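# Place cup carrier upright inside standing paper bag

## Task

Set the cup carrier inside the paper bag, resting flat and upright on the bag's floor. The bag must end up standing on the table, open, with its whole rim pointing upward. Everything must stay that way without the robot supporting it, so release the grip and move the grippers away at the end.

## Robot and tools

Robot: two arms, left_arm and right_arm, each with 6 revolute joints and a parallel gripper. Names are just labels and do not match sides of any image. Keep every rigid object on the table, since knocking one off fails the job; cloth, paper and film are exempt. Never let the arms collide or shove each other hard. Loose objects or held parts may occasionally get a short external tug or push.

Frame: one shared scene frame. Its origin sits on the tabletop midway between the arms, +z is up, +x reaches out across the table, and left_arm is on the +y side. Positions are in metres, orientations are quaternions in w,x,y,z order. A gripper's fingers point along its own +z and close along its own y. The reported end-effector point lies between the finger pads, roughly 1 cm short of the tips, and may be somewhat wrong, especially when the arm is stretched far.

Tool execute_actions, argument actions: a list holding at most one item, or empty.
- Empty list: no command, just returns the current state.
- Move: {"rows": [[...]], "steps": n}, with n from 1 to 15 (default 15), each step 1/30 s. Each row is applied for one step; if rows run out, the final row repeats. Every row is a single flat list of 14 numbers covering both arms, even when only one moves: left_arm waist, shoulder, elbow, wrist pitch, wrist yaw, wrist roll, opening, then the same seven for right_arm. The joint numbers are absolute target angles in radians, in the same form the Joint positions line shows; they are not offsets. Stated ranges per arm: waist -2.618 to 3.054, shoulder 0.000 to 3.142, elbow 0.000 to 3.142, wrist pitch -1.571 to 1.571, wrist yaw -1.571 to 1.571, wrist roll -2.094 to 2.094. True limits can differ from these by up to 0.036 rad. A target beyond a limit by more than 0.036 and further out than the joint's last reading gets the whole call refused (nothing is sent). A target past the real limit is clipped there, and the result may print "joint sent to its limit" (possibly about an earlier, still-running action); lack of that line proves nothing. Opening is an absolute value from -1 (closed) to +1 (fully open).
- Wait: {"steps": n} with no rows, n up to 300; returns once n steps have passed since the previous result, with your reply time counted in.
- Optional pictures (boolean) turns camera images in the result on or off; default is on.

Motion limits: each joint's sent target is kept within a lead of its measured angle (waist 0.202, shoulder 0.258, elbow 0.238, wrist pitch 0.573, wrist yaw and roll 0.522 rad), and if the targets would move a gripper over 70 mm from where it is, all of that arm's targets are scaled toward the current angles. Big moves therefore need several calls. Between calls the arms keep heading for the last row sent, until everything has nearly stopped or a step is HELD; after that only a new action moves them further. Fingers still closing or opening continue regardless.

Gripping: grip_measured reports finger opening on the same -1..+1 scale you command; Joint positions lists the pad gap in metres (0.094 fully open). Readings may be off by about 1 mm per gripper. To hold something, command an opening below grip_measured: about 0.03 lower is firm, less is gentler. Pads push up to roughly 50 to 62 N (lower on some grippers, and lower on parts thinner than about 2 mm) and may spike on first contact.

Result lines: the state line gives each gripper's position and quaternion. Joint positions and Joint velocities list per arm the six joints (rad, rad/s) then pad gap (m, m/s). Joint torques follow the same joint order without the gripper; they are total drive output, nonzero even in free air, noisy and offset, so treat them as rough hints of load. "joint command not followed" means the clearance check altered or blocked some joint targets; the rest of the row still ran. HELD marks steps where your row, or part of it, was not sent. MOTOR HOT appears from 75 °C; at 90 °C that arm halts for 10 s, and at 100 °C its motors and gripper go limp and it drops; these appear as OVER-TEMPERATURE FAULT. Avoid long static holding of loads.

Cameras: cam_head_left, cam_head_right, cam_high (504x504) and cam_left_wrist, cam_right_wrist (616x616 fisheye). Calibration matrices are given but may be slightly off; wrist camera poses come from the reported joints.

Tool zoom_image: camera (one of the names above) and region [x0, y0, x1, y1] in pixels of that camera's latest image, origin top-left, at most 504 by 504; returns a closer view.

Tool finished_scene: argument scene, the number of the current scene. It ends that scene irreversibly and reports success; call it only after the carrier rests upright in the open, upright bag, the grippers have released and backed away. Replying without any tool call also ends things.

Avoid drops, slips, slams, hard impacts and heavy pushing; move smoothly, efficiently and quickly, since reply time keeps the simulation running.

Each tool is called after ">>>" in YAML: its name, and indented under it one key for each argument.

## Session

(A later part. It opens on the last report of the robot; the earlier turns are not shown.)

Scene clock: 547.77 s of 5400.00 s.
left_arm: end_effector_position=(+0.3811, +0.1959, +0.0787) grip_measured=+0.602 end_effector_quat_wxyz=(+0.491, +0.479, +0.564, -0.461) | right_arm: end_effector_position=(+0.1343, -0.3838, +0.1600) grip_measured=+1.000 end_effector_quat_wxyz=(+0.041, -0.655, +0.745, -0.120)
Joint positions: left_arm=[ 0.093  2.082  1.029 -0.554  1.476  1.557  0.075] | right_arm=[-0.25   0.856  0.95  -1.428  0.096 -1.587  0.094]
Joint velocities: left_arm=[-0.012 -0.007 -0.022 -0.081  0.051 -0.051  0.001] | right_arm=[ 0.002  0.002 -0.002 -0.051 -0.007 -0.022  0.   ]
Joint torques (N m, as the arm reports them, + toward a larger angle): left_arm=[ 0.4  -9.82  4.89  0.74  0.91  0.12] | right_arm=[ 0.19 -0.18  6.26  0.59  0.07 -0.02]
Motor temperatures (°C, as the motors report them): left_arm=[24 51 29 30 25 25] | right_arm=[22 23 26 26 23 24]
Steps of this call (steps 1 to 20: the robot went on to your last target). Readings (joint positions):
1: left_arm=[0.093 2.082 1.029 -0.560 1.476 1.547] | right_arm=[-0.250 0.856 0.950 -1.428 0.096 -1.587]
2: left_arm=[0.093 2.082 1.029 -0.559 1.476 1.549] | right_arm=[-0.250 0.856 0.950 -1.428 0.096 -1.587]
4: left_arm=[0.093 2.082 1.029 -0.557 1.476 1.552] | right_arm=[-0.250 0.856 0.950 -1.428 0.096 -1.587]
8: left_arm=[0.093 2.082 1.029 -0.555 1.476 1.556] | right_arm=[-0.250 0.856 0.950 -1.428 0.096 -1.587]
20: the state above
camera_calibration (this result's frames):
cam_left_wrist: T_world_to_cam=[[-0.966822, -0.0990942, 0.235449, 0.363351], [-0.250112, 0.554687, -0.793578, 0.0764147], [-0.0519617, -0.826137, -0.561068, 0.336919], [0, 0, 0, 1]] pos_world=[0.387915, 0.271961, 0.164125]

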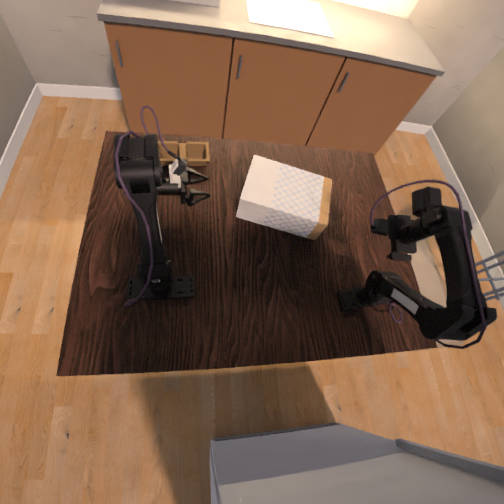

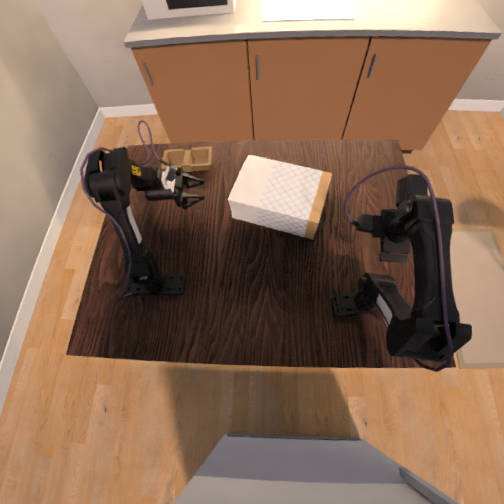

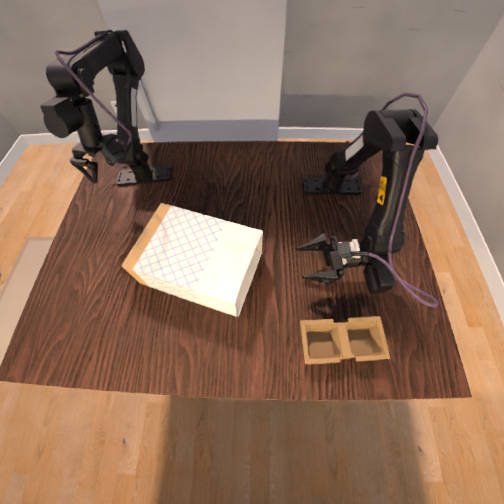

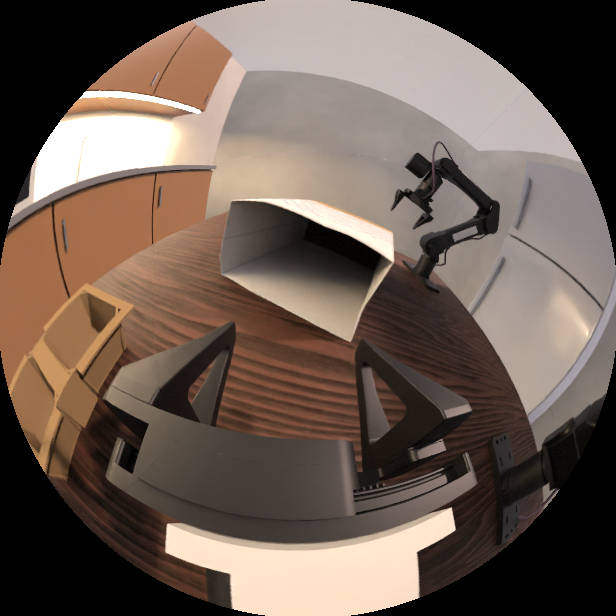

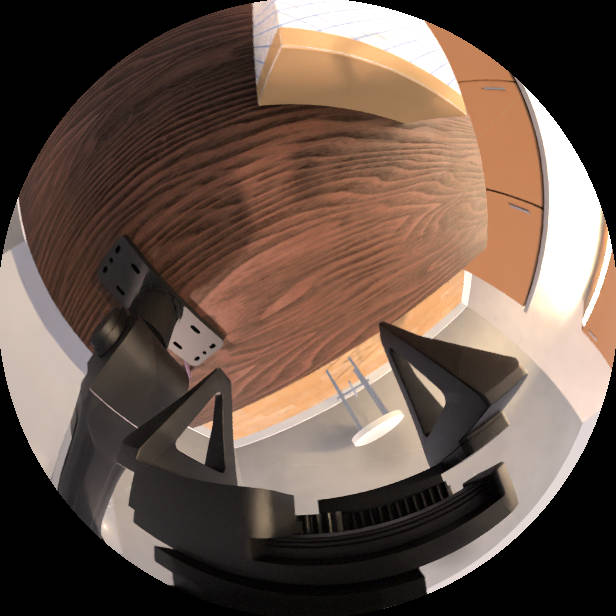

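>>> execute_actions:
  actions:
    - {"rows":[[0,1.93,0.84,-0.47,1.5,1.57,0.6,-0.25,0.856,0.95,-1.428,0.096,-1.587,1]],"steps":15}
  pictures: false

>>> execute_actions:
  actions:
    - {"rows":[[-0.13,1.93,0.84,-0.47,1.5,1.57,0.6,-0.25,0.856,0.95,-1.428,0.096,-1.587,1]],"steps":15}
  pictures: false

>>> execute_actions:
  actions:
    - {"steps":12}

Scene clock: 560.07 s of 5400.00 s.
left_arm: end_effector_position=(+0.3288, +0.1622, +0.0882) grip_measured=+0.602 end_effector_quat_wxyz=(+0.476, +0.514, +0.531, -0.477) | right_arm: end_effector_position=(+0.1343, -0.3838, +0.1600) grip_measured=+1.000 end_effector_quat_wxyz=(+0.041, -0.655, +0.745, -0.120)
Joint positions: left_arm=[-0.007  1.946  0.856 -0.487  1.479  1.559  0.075] | right_arm=[-0.25   0.856  0.95  -1.428  0.096 -1.587  0.094]
Joint velocities: left_arm=[-0.027  0.002 -0.012 -0.022 -0.051  0.022 -0.   ] | right_arm=[-0.007 -0.007 -0.017  0.007 -0.037 -0.051  0.   ]
Joint torques (N m, as the arm reports them, + toward a larger angle): left_arm=[ 0.34 -8.17  3.42  0.78  0.89  0.12] | right_arm=[ 0.08 -0.2   6.38  0.66  0.06 -0.07]
Motor temperatures (°C, as the motors report them): left_arm=[24 50 28 30 25 25] | right_arm=[22 23 26 26 23 24]
Steps of this call (steps 1 to 15: the robot went on to your last target; steps 16 to 90: nothing new was sent; then 8.80 s passed at rest; steps 91 to 105: all 15 steps of this action). Readings (joint positions):
91: left_arm=[0.086 2.062 1.000 -0.522 1.476 1.557] | right_arm=[-0.250 0.856 0.950 -1.428 0.096 -1.587]
92: left_arm=[0.071 2.024 0.949 -0.507 1.475 1.557] | right_arm=[-0.250 0.856 0.950 -1.428 0.096 -1.587]
94: left_arm=[0.025 1.962 0.875 -0.506 1.478 1.559] | right_arm=[-0.250 0.856 0.950 -1.428 0.096 -1.587]
98: left_arm=[-0.008 1.946 0.856 -0.500 1.479 1.559] | right_arm=[-0.250 0.856 0.950 -1.428 0.096 -1.587]
105: the state above

Scene clock: 560.57 s of 5400.00 s.
left_arm: end_effector_position=(+0.3044, +0.1265, +0.0882) grip_measured=+0.602 end_effector_quat_wxyz=(+0.445, +0.549, +0.495, -0.506) | right_arm: end_effector_position=(+0.1343, -0.3838, +0.1600) grip_measured=+1.000 end_effector_quat_wxyz=(+0.041, -0.655, +0.745, -0.120)
Joint positions: left_arm=[-0.138  1.946  0.856 -0.482  1.479  1.559  0.075] | right_arm=[-0.25   0.856  0.95  -1.428  0.096 -1.587  0.094]
Joint velocities: left_arm=[ 0.012  0.002  0.017 -0.051  0.037 -0.066 -0.001] | right_arm=[-0.002  0.002 -0.017  0.037  0.037 -0.022  0.   ]
Joint torques (N m, as the arm reports them, + toward a larger angle): left_arm=[ 0.31 -8.14  3.41  0.76  0.88  0.11] | right_arm=[-0.08 -0.17  6.32  0.58  0.08 -0.02]
Motor temperatures (°C, as the motors report them): left_arm=[24 50 28 30 25 25] | right_arm=[22 23 26 26 23 24]
Steps of this call (steps 1 to 15: all 15 steps of this action). Readings (joint positions):
1: left_arm=[-0.019 1.946 0.856 -0.485 1.479 1.559] | right_arm=[-0.250 0.856 0.950 -1.428 0.096 -1.587]
2: left_arm=[-0.044 1.946 0.856 -0.483 1.479 1.559] | right_arm=[-0.250 0.856 0.950 -1.428 0.096 -1.587]
4: left_arm=[-0.104 1.946 0.856 -0.482 1.479 1.559] | right_arm=[-0.250 0.856 0.950 -1.428 0.096 -1.587]
8: left_arm=[-0.138 1.946 0.856 -0.482 1.479 1.559] | right_arm=[-0.250 0.856 0.950 -1.428 0.096 -1.587]
15: the state above

Scene clock: 560.97 s of 5400.00 s.
left_arm: end_effector_position=(+0.3044, +0.1265, +0.0882) grip_measured=+0.602 end_effector_quat_wxyz=(+0.445, +0.549, +0.495, -0.506) | right_arm: end_effector_position=(+0.1343, -0.3838, +0.1600) grip_measured=+1.000 end_effector_quat_wxyz=(+0.041, -0.655, +0.745, -0.120)
Joint positions: left_arm=[-0.138  1.946  0.856 -0.482  1.479  1.559  0.075] | right_arm=[-0.25   0.856  0.95  -1.428  0.096 -1.587  0.094]
Joint velocities: left_arm=[-0.012  0.002 -0.007 -0.022 -0.022 -0.051 -0.   ] | right_arm=[-0.002 -0.007 -0.022  0.066 -0.022  0.066  0.   ]
Joint torques (N m, as the arm reports them, + toward a larger angle): left_arm=[ 0.44 -8.17  3.39  0.76  0.9   0.11] | right_arm=[-0.08 -0.22  6.54  0.57  0.05 -0.03]
Motor temperatures (°C, as the motors report them): left_arm=[24 50 28 30 25 25] | right_arm=[22 23 26 26 23 24]
Steps of this call (steps 1 to 12: the robot went on to your last target). Readings (joint positions):
1: left_arm=[-0.138 1.946 0.856 -0.482 1.479 1.559] | right_arm=[-0.250 0.856 0.950 -1.428 0.096 -1.587]
2: left_arm=[-0.138 1.946 0.856 -0.482 1.479 1.559] | right_arm=[-0.250 0.856 0.950 -1.428 0.096 -1.587]
4: left_arm=[-0.138 1.946 0.856 -0.482 1.479 1.559] | right_arm=[-0.250 0.856 0.950 -1.428 0.096 -1.587]
8: left_arm=[-0.138 1.946 0.856 -0.482 1.479 1.559] | right_arm=[-0.250 0.856 0.950 -1.428 0.096 -1.587]
12: the state above
camera_calibration (this result's frames):
cam_left_wrist: T_world_to_cam=[[-0.971699, 0.126199, 0.199686, 0.25617], [-0.0877418, 0.592035, -0.801121, 0.0497775], [-0.219322, -0.79597, -0.564207, 0.328327], [0, 0, 0, 1]] pos_world=[0.325297, 0.19954, 0.173969]

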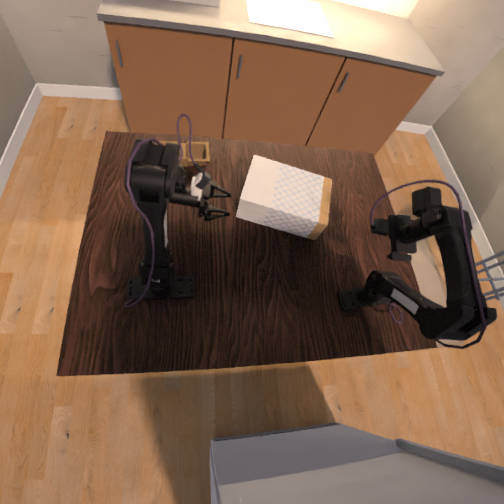

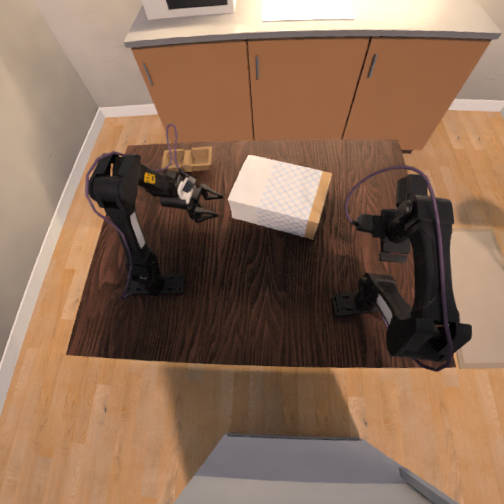

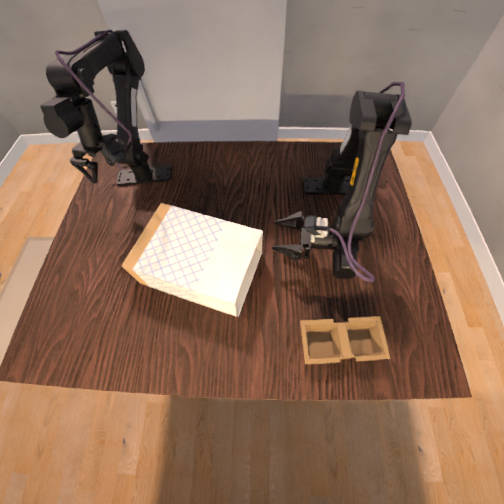

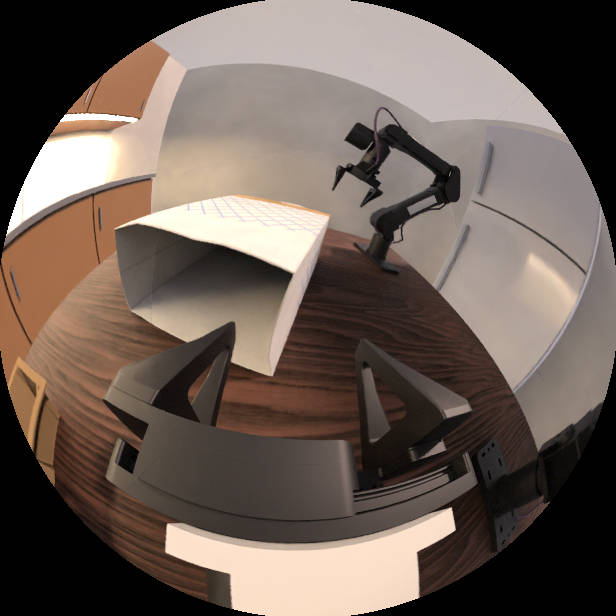

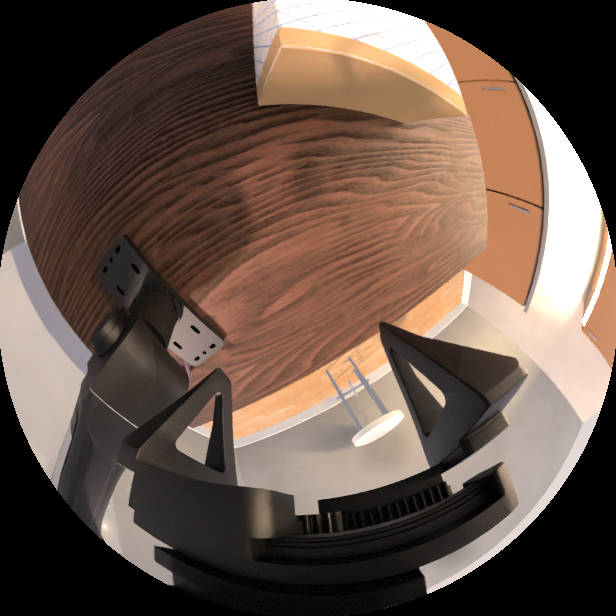

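>>> execute_actions:
  actions:
    - {"rows":[[-0.2,2.03,0.96,-0.51,1.5,1.57,0.7,-0.25,0.856,0.95,-1.428,0.096,-1.587,1]],"steps":15}
  pictures: false

>>> execute_actions:
  actions:
    - {"steps":12}

Scene clock: 567.33 s of 5400.00 s.
left_arm: end_effector_position=(+0.3088, +0.1083, +0.0807) grip_measured=+0.698 end_effector_quat_wxyz=(+0.427, +0.560, +0.481, -0.522) | right_arm: end_effector_position=(+0.1343, -0.3838, +0.1600) grip_measured=+1.000 end_effector_quat_wxyz=(+0.041, -0.655, +0.745, -0.120)
Joint positions: left_arm=[-0.197  2.022  0.933 -0.494  1.481  1.56   0.08 ] | right_arm=[-0.25   0.856  0.95  -1.428  0.096 -1.587  0.094]
Joint velocities: left_arm=[ 0.007 -0.027  0.002 -0.037 -0.037 -0.051  0.   ] | right_arm=[ 0.012 -0.007  0.002 -0.095  0.081 -0.11   0.   ]
Joint torques (N m, as the arm reports them, + toward a larger angle): left_arm=[-0.04 -6.98  7.07  0.42  0.87  0.11] | right_arm=[ 0.06 -0.09  6.58  0.6   0.05 -0.05]
Motor temperatures (°C, as the motors report them): left_arm=[24 49 28 29 25 25] | right_arm=[22 23 26 26 23 24]
Steps of this call (steps 1 to 15: the robot went on to your last target; steps 16 to 90: nothing new was sent; then 2.87 s passed at rest; steps 91 to 105: all 15 steps of this action). Readings (joint positions):
91: left_arm=[-0.143 1.956 0.868 -0.492 1.480 1.560] | right_arm=[-0.250 0.856 0.950 -1.428 0.096 -1.587]
92: left_arm=[-0.156 1.978 0.892 -0.494 1.481 1.560] | right_arm=[-0.250 0.856 0.950 -1.428 0.096 -1.587]
94: left_arm=[-0.182 2.011 0.927 -0.494 1.481 1.560] | right_arm=[-0.250 0.856 0.950 -1.428 0.096 -1.587]
98: left_arm=[-0.197 2.022 0.933 -0.494 1.481 1.560] | right_arm=[-0.250 0.856 0.950 -1.428 0.096 -1.587]
105: the state above

Scene clock: 567.73 s of 5400.00 s.
left_arm: end_effector_position=(+0.3088, +0.1083, +0.0807) grip_measured=+0.698 end_effector_quat_wxyz=(+0.427, +0.560, +0.481, -0.522) | right_arm: end_effector_position=(+0.1343, -0.3838, +0.1600) grip_measured=+1.000 end_effector_quat_wxyz=(+0.041, -0.655, +0.745, -0.120)
Joint positions: left_arm=[-0.197  2.022  0.933 -0.494  1.481  1.56   0.08 ] | right_arm=[-0.25   0.856  0.95  -1.428  0.096 -1.587  0.094]
Joint velocities: left_arm=[-0.002  0.002  0.002  0.066 -0.066  0.066 -0.002] | right_arm=[-0.017 -0.012  0.012 -0.007 -0.081 -0.007  0.   ]
Joint torques (N m, as the arm reports them, + toward a larger angle): left_arm=[-0.29 -7.01  7.05  0.4   0.88  0.11] | right_arm=[-0.08 -0.33  6.54  0.59  0.07 -0.06]
Motor temperatures (°C, as the motors report them): left_arm=[24 49 28 29 25 25] | right_arm=[22 23 26 26 23 24]
Steps of this call (steps 1 to 12: the robot went on to your last target). Readings (joint positions):
1: left_arm=[-0.197 2.022 0.933 -0.494 1.481 1.560] | right_arm=[-0.250 0.856 0.950 -1.428 0.096 -1.587]
2: left_arm=[-0.197 2.022 0.933 -0.494 1.481 1.560] | right_arm=[-0.250 0.856 0.950 -1.428 0.096 -1.587]
4: left_arm=[-0.197 2.022 0.933 -0.494 1.481 1.560] | right_arm=[-0.250 0.856 0.950 -1.428 0.096 -1.587]
8: left_arm=[-0.197 2.022 0.933 -0.494 1.481 1.560] | right_arm=[-0.250 0.856 0.950 -1.428 0.096 -1.587]
12: the state above
camera_calibration (this result's frames):
cam_left_wrist: T_world_to_cam=[[-0.960147, 0.183887, 0.210484, 0.25354], [-0.0613898, 0.595942, -0.800677, 0.0463435], [-0.272671, -0.781689, -0.560903, 0.325218], [0, 0, 0, 1]] pos_world=[0.334958, 0.179979, 0.166156]

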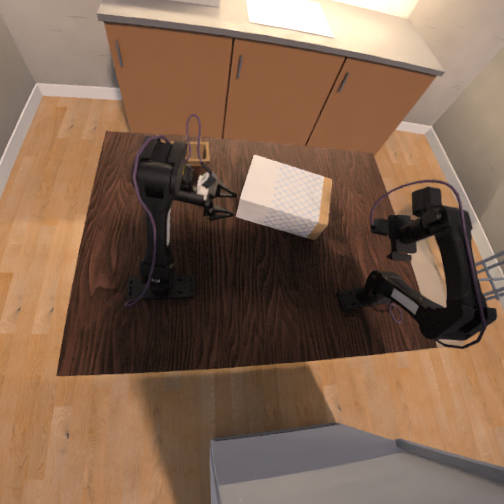

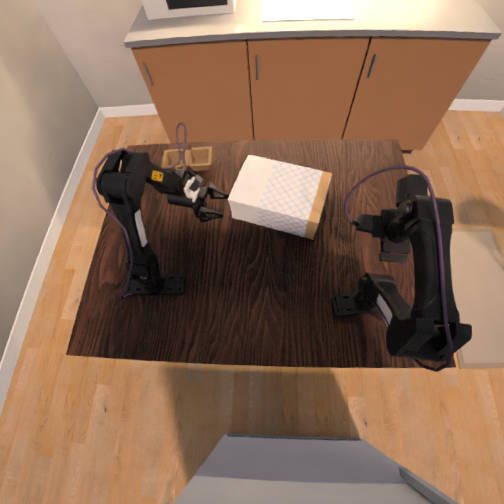

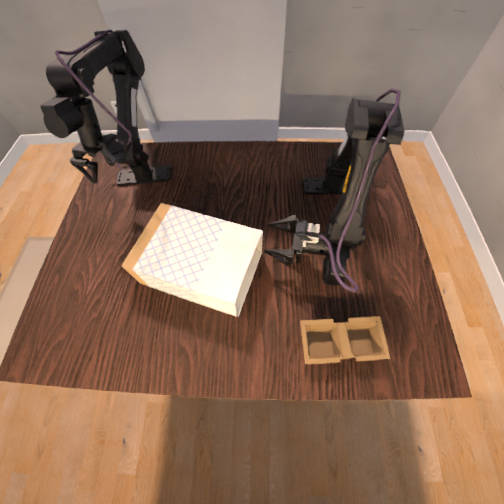

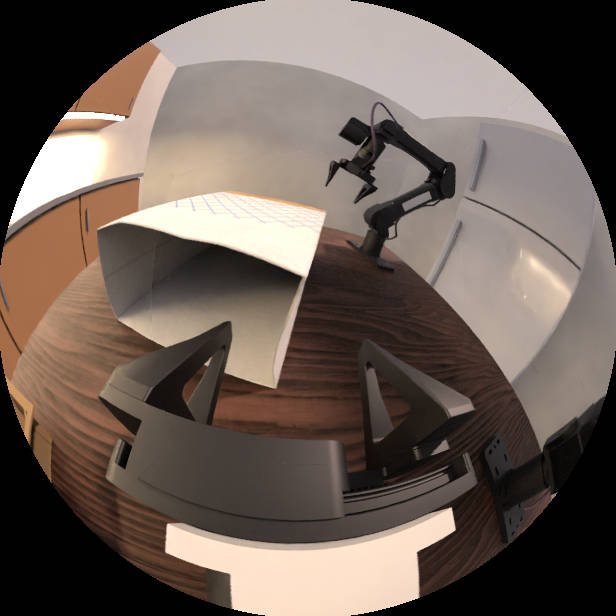

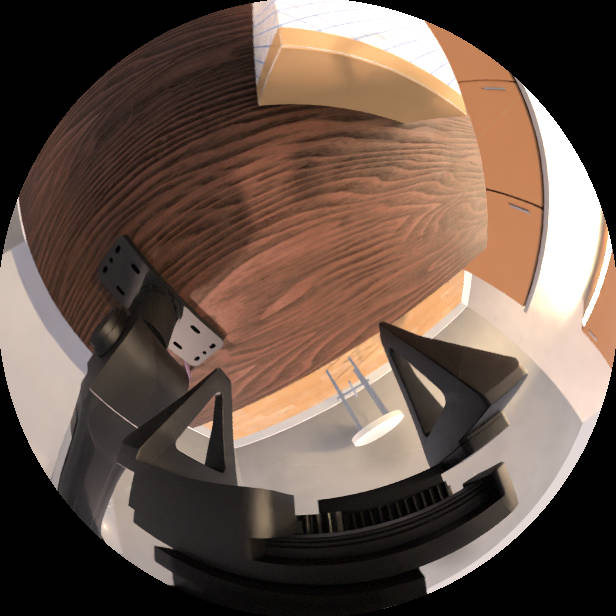

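>>> execute_actions:
  actions:
    - {"rows":[[-0.26,2.06,1.0,-0.52,1.5,1.57,0.7,-0.25,0.856,0.95,-1.428,0.096,-1.587,1],[-0.26,2.06,1.0,-0.52,1.5,1.57,0.7,-0.25,0.856,0.95,-1.428,0.096,-1.587,1],[-0.26,2.06,1.0,-0.52,1.5,1.57,0.7,-0.25,0.856,0.95,-1.428,0.096,-1.587,1],[-0.26,2.06,1.0,-0.52,1.5,1.57,0.7,-0.25,0.856,0.95,-1.428,0.096,-1.587,1],[-0.26,2.06,1.0,-0.52,1.5,1.57,0.7,-0.25,0.856,0.95,-1.428,0.096,-1.587,1],[-0.26,2.06,1.0,-0.52,1.5,1.57,0.7,-0.25,0.856,0.95,-1.428,0.096,-1.587,1],[-0.32,2.1,1.07,-0.54,1.5,1.57,0.7,-0.25,0.856,0.95,-1.428,0.096,-1.587,1]],"steps":15}
  pictures: false

>>> execute_actions:
  actions:
    - {"steps":12}

Scene clock: 575.53 s of 5400.00 s.
left_arm: end_effector_position=(+0.3033, +0.0702, +0.0796) grip_measured=+0.698 end_effector_quat_wxyz=(+0.400, +0.592, +0.440, -0.543) | right_arm: end_effector_position=(+0.1343, -0.3838, +0.1600) grip_measured=+1.000 end_effector_quat_wxyz=(+0.041, -0.655, +0.745, -0.120)
Joint positions: left_arm=[-0.32   2.089  1.042 -0.517  1.481  1.56   0.08 ] | right_arm=[-0.25   0.856  0.95  -1.428  0.096 -1.587  0.094]
Joint velocities: left_arm=[-0.007 -0.007  0.007 -0.125 -0.022 -0.066 -0.001] | right_arm=[ 0.012 -0.002 -0.002 -0.007  0.022 -0.037  0.   ]
Joint torques (N m, as the arm reports them, + toward a larger angle): left_arm=[-0.21 -7.54  7.28  0.34  0.85  0.11] | right_arm=[-0.23 -0.03  6.36  0.6   0.07  0.  ]
Motor temperatures (°C, as the motors report them): left_arm=[24 48 28 29 25 25] | right_arm=[22 23 26 26 23 24]
Steps of this call (steps 1 to 15: the robot went on to your last target; steps 16 to 90: nothing new was sent; then 4.30 s passed at rest; steps 91 to 105: all 15 steps of this action). Readings (joint positions):
91: left_arm=[-0.203 2.026 0.939 -0.499 1.481 1.560] | right_arm=[-0.250 0.856 0.950 -1.428 0.096 -1.587]
92: left_arm=[-0.214 2.034 0.950 -0.501 1.481 1.560] | right_arm=[-0.250 0.856 0.950 -1.428 0.096 -1.587]
94: left_arm=[-0.241 2.046 0.968 -0.501 1.481 1.560] | right_arm=[-0.250 0.856 0.950 -1.428 0.096 -1.587]
98: left_arm=[-0.278 2.068 1.003 -0.516 1.481 1.560] | right_arm=[-0.250 0.856 0.950 -1.428 0.096 -1.587]
105: the state above

Scene clock: 575.93 s of 5400.00 s.
left_arm: end_effector_position=(+0.3032, +0.0702, +0.0796) grip_measured=+0.698 end_effector_quat_wxyz=(+0.400, +0.592, +0.441, -0.544) | right_arm: end_effector_position=(+0.1343, -0.3838, +0.1600) grip_measured=+1.000 end_effector_quat_wxyz=(+0.041, -0.655, +0.745, -0.120)
Joint positions: left_arm=[-0.32   2.089  1.042 -0.518  1.481  1.56   0.08 ] | right_arm=[-0.25   0.856  0.95  -1.428  0.096 -1.587  0.094]
Joint velocities: left_arm=[-0.012 -0.012 -0.007  0.022 -0.007  0.007  0.001] | right_arm=[-0.007  0.002  0.002  0.022  0.022  0.007  0.   ]
Joint torques (N m, as the arm reports them, + toward a larger angle): left_arm=[-0.04 -7.47  7.34  0.35  0.86  0.11] | right_arm=[-0.01 -0.08  6.36  0.63  0.03  0.01]
Motor temperatures (°C, as the motors report them): left_arm=[24 48 28 29 25 25] | right_arm=[22 23 26 26 23 24]
Steps of this call (steps 1 to 12: the robot went on to your last target). Readings (joint positions):
1: left_arm=[-0.320 2.089 1.042 -0.517 1.481 1.560] | right_arm=[-0.250 0.856 0.950 -1.428 0.096 -1.587]
2: left_arm=[-0.320 2.089 1.042 -0.518 1.481 1.560] | right_arm=[-0.250 0.856 0.950 -1.428 0.096 -1.587]
4: left_arm=[-0.320 2.089 1.042 -0.518 1.481 1.560] | right_arm=[-0.250 0.856 0.950 -1.428 0.096 -1.587]
8: left_arm=[-0.320 2.089 1.042 -0.518 1.481 1.560] | right_arm=[-0.250 0.856 0.950 -1.428 0.096 -1.587]
12: the state above
camera_calibration (this result's frames):
cam_left_wrist: T_world_to_cam=[[-0.933992, 0.300974, 0.192547, 0.240683], [0.0258382, 0.594386, -0.803765, 0.0417181], [-0.356359, -0.745734, -0.562928, 0.316349], [0, 0, 0, 1]] pos_world=[0.336452, 0.138676, 0.16527]

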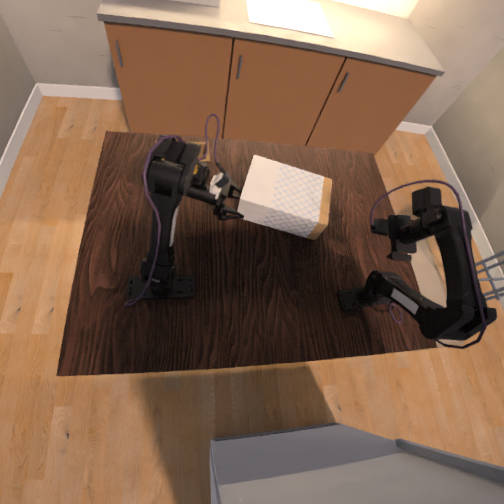

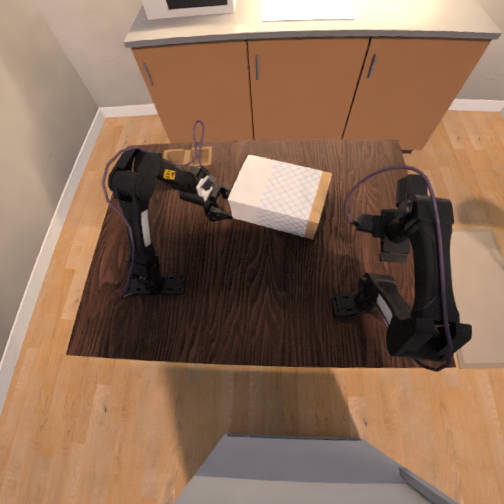

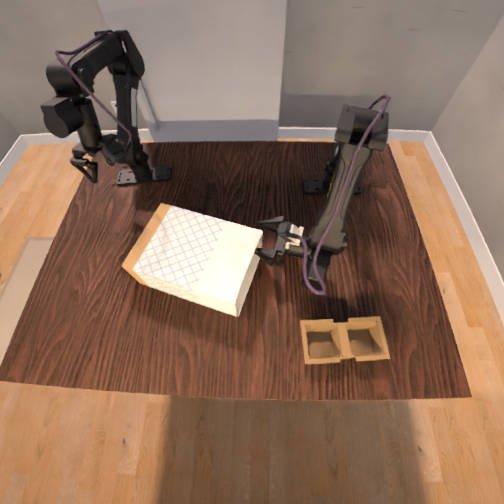

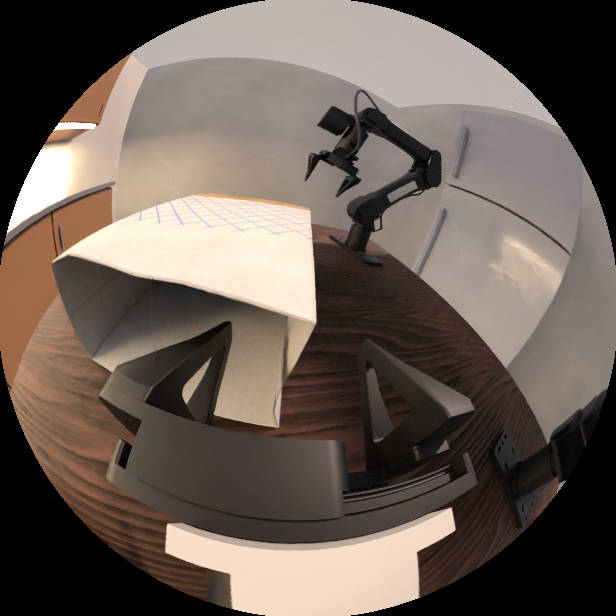

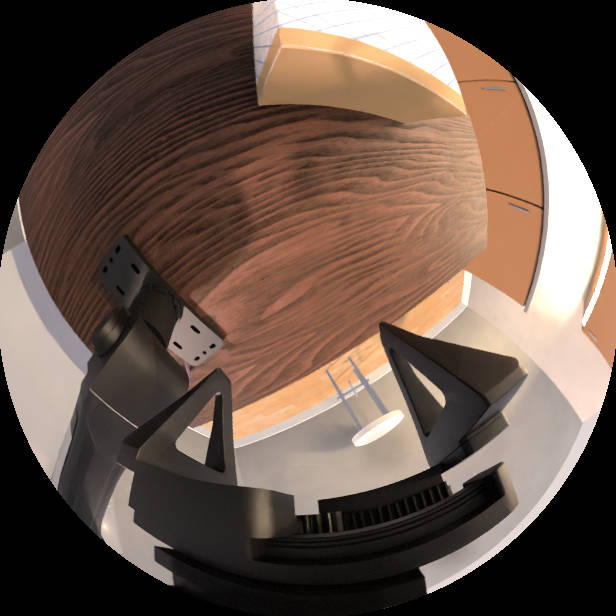

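>>> execute_actions:
  actions:
    - {"rows":[[-0.36,2.11,1.09,-0.54,1.5,1.57,0.7,-0.25,0.856,0.95,-1.428,0.096,-1.587,1],[-0.36,2.11,1.09,-0.54,1.5,1.57,0.7,-0.25,0.856,0.95,-1.428,0.096,-1.587,1],[-0.36,2.11,1.09,-0.54,1.5,1.57,0.7,-0.25,0.856,0.95,-1.428,0.096,-1.587,1],[-0.36,2.11,1.09,-0.54,1.5,1.57,0.7,-0.25,0.856,0.95,-1.428,0.096,-1.587,1],[-0.36,2.11,1.09,-0.54,1.5,1.57,0.7,-0.25,0.856,0.95,-1.428,0.096,-1.587,1],[-0.41,2.14,1.14,-0.56,1.45,1.57,0.7,-0.25,0.856,0.95,-1.428,0.096,-1.587,1]],"steps":15}
  pictures: false

>>> execute_actions:
  actions:
    - {"rows":[[-0.41,2.14,1.14,-0.56,1.45,1.57,0.2,-0.25,0.856,0.95,-1.428,0.096,-1.587,1],[-0.41,2.14,1.14,-0.56,1.45,1.57,0.2,-0.25,0.856,0.95,-1.428,0.096,-1.587,1],[-0.41,2.14,1.14,-0.56,1.45,1.57,0.2,-0.25,0.856,0.95,-1.428,0.096,-1.587,1],[-0.41,2.14,1.14,-0.56,1.45,1.57,0.2,-0.25,0.856,0.95,-1.428,0.096,-1.587,1],[-0.41,2.14,1.14,-0.56,1.45,1.57,0.2,-0.25,0.856,0.95,-1.428,0.096,-1.587,1]],"steps":15}

Scene clock: 585.33 s of 5400.00 s.
left_arm: end_effector_position=(+0.2929, +0.0429, +0.0730) grip_measured=+0.698 end_effector_quat_wxyz=(+0.371, +0.624, +0.417, -0.547) | right_arm: end_effector_position=(+0.1343, -0.3838, +0.1600) grip_measured=+1.000 end_effector_quat_wxyz=(+0.041, -0.655, +0.745, -0.120)
Joint positions: left_arm=[-0.41   2.128  1.111 -0.536  1.444  1.561  0.08 ] | right_arm=[-0.25   0.856  0.95  -1.428  0.096 -1.587  0.094]
Joint velocities: left_arm=[ 0.012 -0.022  0.002 -0.051 -0.022 -0.037  0.001] | right_arm=[ 0.002 -0.002  0.032 -0.007 -0.066  0.007  0.   ]
Joint torques (N m, as the arm reports them, + toward a larger angle): left_arm=[-0.11 -7.9   7.47  0.4   0.79  0.1 ] | right_arm=[ 0.04 -0.26  6.44  0.64  0.07 -0.02]
Motor temperatures (°C, as the motors report them): left_arm=[24 47 29 29 26 25] | right_arm=[22 23 26 26 23 24]
Steps of this call (steps 1 to 15: the robot went on to your last target; steps 16 to 90: nothing new was sent; then 5.90 s passed at rest; steps 91 to 105: all 15 steps of this action). Readings (joint positions):
91: left_arm=[-0.322 2.090 1.045 -0.520 1.481 1.560] | right_arm=[-0.250 0.856 0.950 -1.428 0.096 -1.587]
92: left_arm=[-0.328 2.093 1.050 -0.521 1.481 1.560] | right_arm=[-0.250 0.856 0.950 -1.428 0.096 -1.587]
94: left_arm=[-0.343 2.097 1.058 -0.521 1.481 1.560] | right_arm=[-0.250 0.856 0.950 -1.428 0.096 -1.587]
98: left_arm=[-0.383 2.120 1.098 -0.533 1.462 1.561] | right_arm=[-0.250 0.856 0.950 -1.428 0.096 -1.587]
105: the state above

Scene clock: 585.83 s of 5400.00 s.
left_arm: end_effector_position=(+0.2927, +0.0430, +0.0721) grip_measured=+0.202 end_effector_quat_wxyz=(+0.370, +0.625, +0.419, -0.546) | right_arm: end_effector_position=(+0.1343, -0.3838, +0.1600) grip_measured=+1.000 end_effector_quat_wxyz=(+0.041, -0.655, +0.745, -0.120)
Joint positions: left_arm=[-0.41   2.128  1.111 -0.538  1.439  1.561  0.056] | right_arm=[-0.25   0.856  0.95  -1.428  0.096 -1.587  0.094]
Joint velocities: left_arm=[ 0.002 -0.007 -0.017 -0.037 -0.037  0.007 -0.001] | right_arm=[ 0.007  0.002 -0.002  0.007 -0.007 -0.022  0.   ]
Joint torques (N m, as the arm reports them, + toward a larger angle): left_arm=[-0.06 -7.81  7.56  0.35  0.78  0.11] | right_arm=[-0.05 -0.19  6.35  0.65  0.08 -0.04]
Motor temperatures (°C, as the motors report them): left_arm=[24 47 29 29 26 25] | right_arm=[22 23 26 26 23 24]
Steps of this call (steps 1 to 15: all 15 steps of this action). Readings (joint positions):
1: left_arm=[-0.410 2.128 1.111 -0.537 1.442 1.561] | right_arm=[-0.250 0.856 0.950 -1.428 0.096 -1.587]
2: left_arm=[-0.410 2.128 1.111 -0.537 1.442 1.561] | right_arm=[-0.250 0.856 0.950 -1.428 0.096 -1.587]
4: left_arm=[-0.410 2.128 1.111 -0.538 1.441 1.561] | right_arm=[-0.250 0.856 0.950 -1.428 0.096 -1.587]
8: left_arm=[-0.410 2.128 1.111 -0.538 1.440 1.561] | right_arm=[-0.250 0.856 0.950 -1.428 0.096 -1.587]
15: the state above
camera_calibration (this result's frames):
cam_left_wrist: T_world_to_cam=[[-0.908086, 0.376749, 0.182868, 0.230395], [0.0991533, 0.61767, -0.780162, 0.0279814], [-0.406877, -0.690322, -0.598253, 0.303065], [0, 0, 0, 1]] pos_world=[0.329754, 0.105129, 0.161008]

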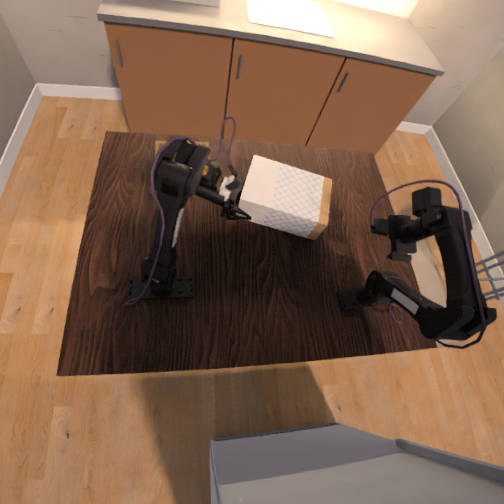

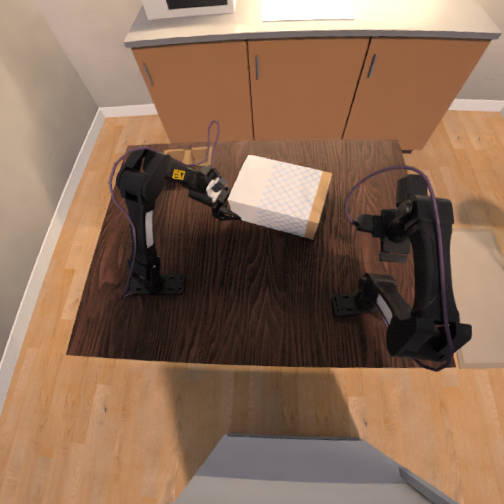

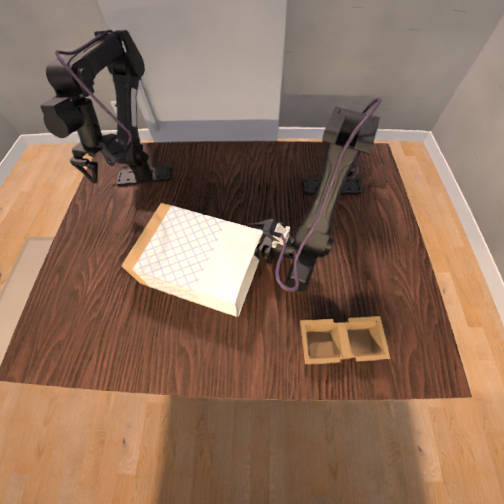

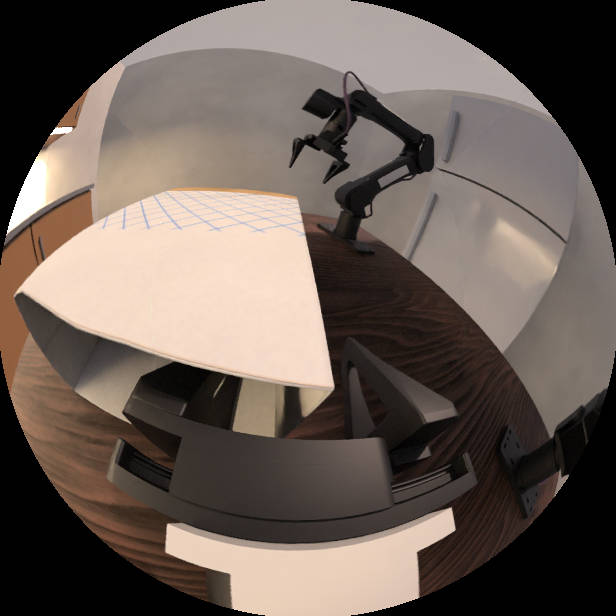

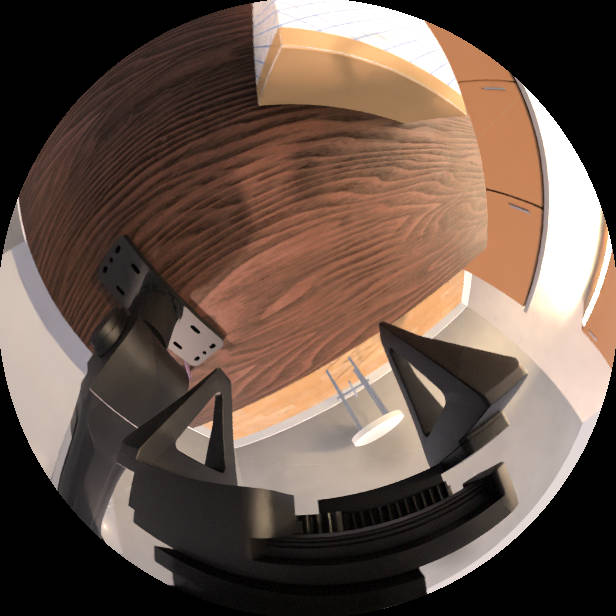

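Wall straddled. Close fully.

>>> execute_actions:
  actions:
    - {"rows":[[-0.41,2.14,1.14,-0.56,1.45,1.57,-0.3,-0.25,0.856,0.95,-1.428,0.096,-1.587,1],[-0.41,2.14,1.14,-0.56,1.45,1.57,-0.3,-0.25,0.856,0.95,-1.428,0.096,-1.587,1],[-0.41,2.14,1.14,-0.56,1.45,1.57,-0.3,-0.25,0.856,0.95,-1.428,0.096,-1.587,1],[-0.41,2.14,1.14,-0.56,1.45,1.57,-0.3,-0.25,0.856,0.95,-1.428,0.096,-1.587,1],[-0.41,2.14,1.14,-0.56,1.45,1.57,-0.7,-0.25,0.856,0.95,-1.428,0.096,-1.587,1],[-0.41,2.14,1.14,-0.56,1.45,1.57,-0.7,-0.25,0.856,0.95,-1.428,0.096,-1.587,1],[-0.41,2.14,1.14,-0.56,1.45,1.57,-0.7,-0.25,0.856,0.95,-1.428,0.096,-1.587,1],[-0.41,2.14,1.14,-0.56,1.45,1.57,-0.7,-0.25,0.856,0.95,-1.428,0.096,-1.587,1],[-0.41,2.14,1.14,-0.56,1.45,1.57,-1,-0.25,0.856,0.95,-1.428,0.096,-1.587,1]],"steps":15}
  pictures: false

>>> execute_actions:
  actions:
    - {"steps":15}

Scene clock: 595.23 s of 5400.00 s.
left_arm: end_effector_position=(+0.2927, +0.0431, +0.0721) grip_measured=-0.990 end_effector_quat_wxyz=(+0.369, +0.625, +0.419, -0.546) | right_arm: end_effector_position=(+0.1343, -0.3838, +0.1600) grip_measured=+1.000 end_effector_quat_wxyz=(+0.041, -0.655, +0.745, -0.120)
Joint positions: left_arm=[-0.41   2.128  1.111 -0.539  1.439  1.561  0.   ] | right_arm=[-0.25   0.856  0.95  -1.428  0.096 -1.587  0.094]
Joint velocities: left_arm=[ 0.002 -0.002 -0.017  0.007 -0.037  0.051  0.001] | right_arm=[ 0.007 -0.012  0.002 -0.066 -0.007  0.066  0.   ]
Joint torques (N m, as the arm reports them, + toward a larger angle): left_arm=[-0.06 -7.78  7.54  0.37  0.79  0.1 ] | right_arm=[-0.21 -0.11  6.43  0.57  0.06  0.01]
Motor temperatures (°C, as the motors report them): left_arm=[24 47 29 29 26 25] | right_arm=[22 23 26 26 23 24]
Steps of this call (steps 1 to 15: the robot went on to your last target; steps 16 to 90: nothing new was sent; then 5.90 s passed at rest; steps 91 to 105: all 15 steps of this action). Readings (joint positions):
91: left_arm=[-0.410 2.128 1.111 -0.539 1.439 1.561] | right_arm=[-0.250 0.856 0.950 -1.428 0.096 -1.587]
92: left_arm=[-0.410 2.128 1.111 -0.539 1.439 1.561] | right_arm=[-0.250 0.856 0.950 -1.428 0.096 -1.587]
94: left_arm=[-0.410 2.128 1.111 -0.539 1.439 1.561] | right_arm=[-0.250 0.856 0.950 -1.428 0.096 -1.587]
98: left_arm=[-0.410 2.128 1.111 -0.539 1.439 1.561] | right_arm=[-0.250 0.856 0.950 -1.428 0.096 -1.587]
105: the state above

Scene clock: 595.73 s of 5400.00 s.
left_arm: end_effector_position=(+0.2927, +0.0431, +0.0721) grip_measured=-0.990 end_effector_quat_wxyz=(+0.369, +0.625, +0.419, -0.546) | right_arm: end_effector_position=(+0.1343, -0.3838, +0.1600) grip_measured=+1.000 end_effector_quat_wxyz=(+0.041, -0.655, +0.745, -0.120)
Joint positions: left_arm=[-0.41   2.128  1.111 -0.539  1.439  1.561  0.   ] | right_arm=[-0.25   0.856  0.95  -1.428  0.096 -1.587  0.094]
Joint velocities: left_arm=[ 0.002  0.007 -0.002 -0.066 -0.007 -0.066 -0.   ] | right_arm=[-0.002  0.002 -0.007 -0.007 -0.037  0.081  0.   ]
Joint torques (N m, as the arm reports them, + toward a larger angle): left_arm=[-0.06 -7.8   7.55  0.37  0.78  0.1 ] | right_arm=[-0.12 -0.2   6.42  0.64  0.07 -0.02]
Motor temperatures (°C, as the motors report them): left_arm=[24 47 29 29 26 25] | right_arm=[22 23 26 26 23 24]
Steps of this call (steps 1 to 15: the robot went on to your last target). Readings (joint positions):
1: left_arm=[-0.410 2.128 1.111 -0.539 1.439 1.561] | right_arm=[-0.250 0.856 0.950 -1.428 0.096 -1.587]
2: left_arm=[-0.410 2.128 1.111 -0.539 1.439 1.561] | right_arm=[-0.250 0.856 0.950 -1.428 0.096 -1.587]
4: left_arm=[-0.410 2.128 1.111 -0.539 1.439 1.561] | right_arm=[-0.250 0.856 0.950 -1.428 0.096 -1.587]
8: left_arm=[-0.410 2.128 1.111 -0.539 1.439 1.561] | right_arm=[-0.250 0.856 0.950 -1.428 0.096 -1.587]
15: the state above
All arms were judged still, so your last target was given up. Only a new action makes them travel on or press farther. Fingers that are still opening or closing keep moving.
camera_calibration (this result's frames):
cam_left_wrist: T_world_to_cam=[[-0.90805, 0.376653, 0.183245, 0.230339], [0.0989865, 0.618058, -0.779876, 0.0279295], [-0.406998, -0.690027, -0.598511, 0.303069], [0, 0, 0, 1]] pos_world=[0.329743, 0.105106, 0.160963]

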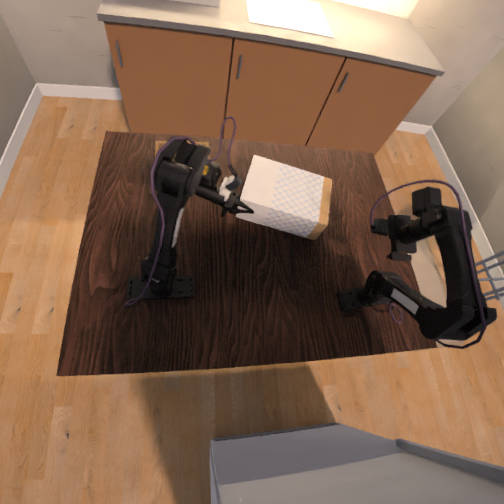

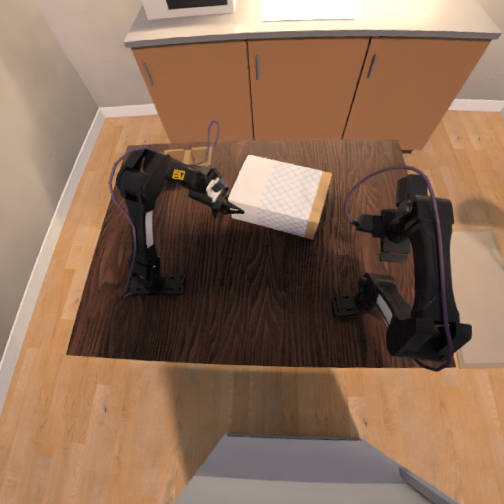

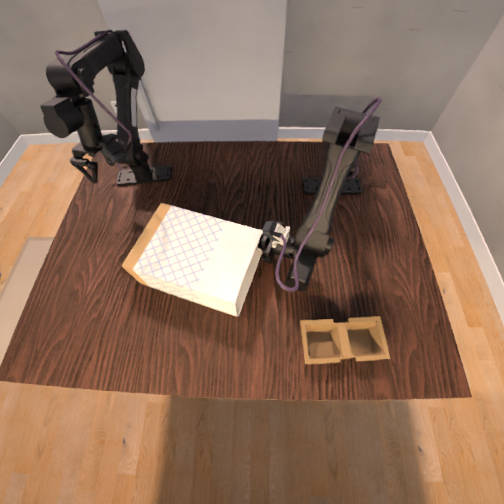

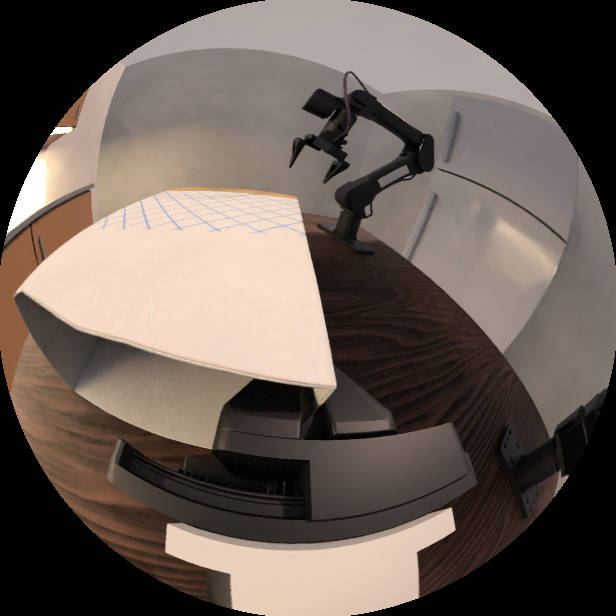

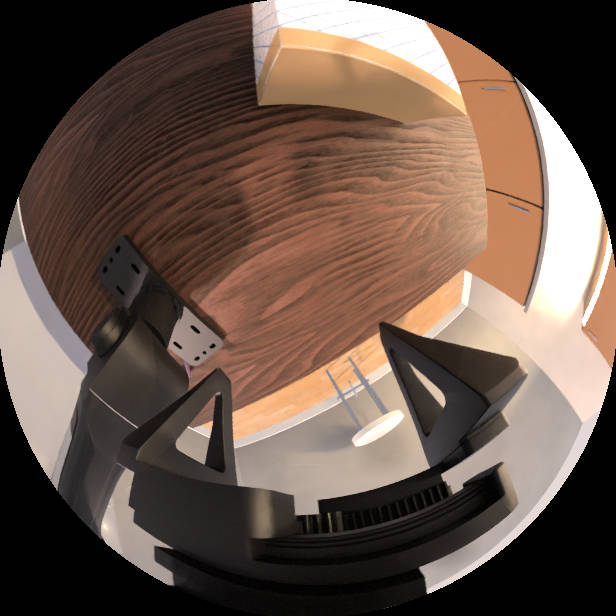

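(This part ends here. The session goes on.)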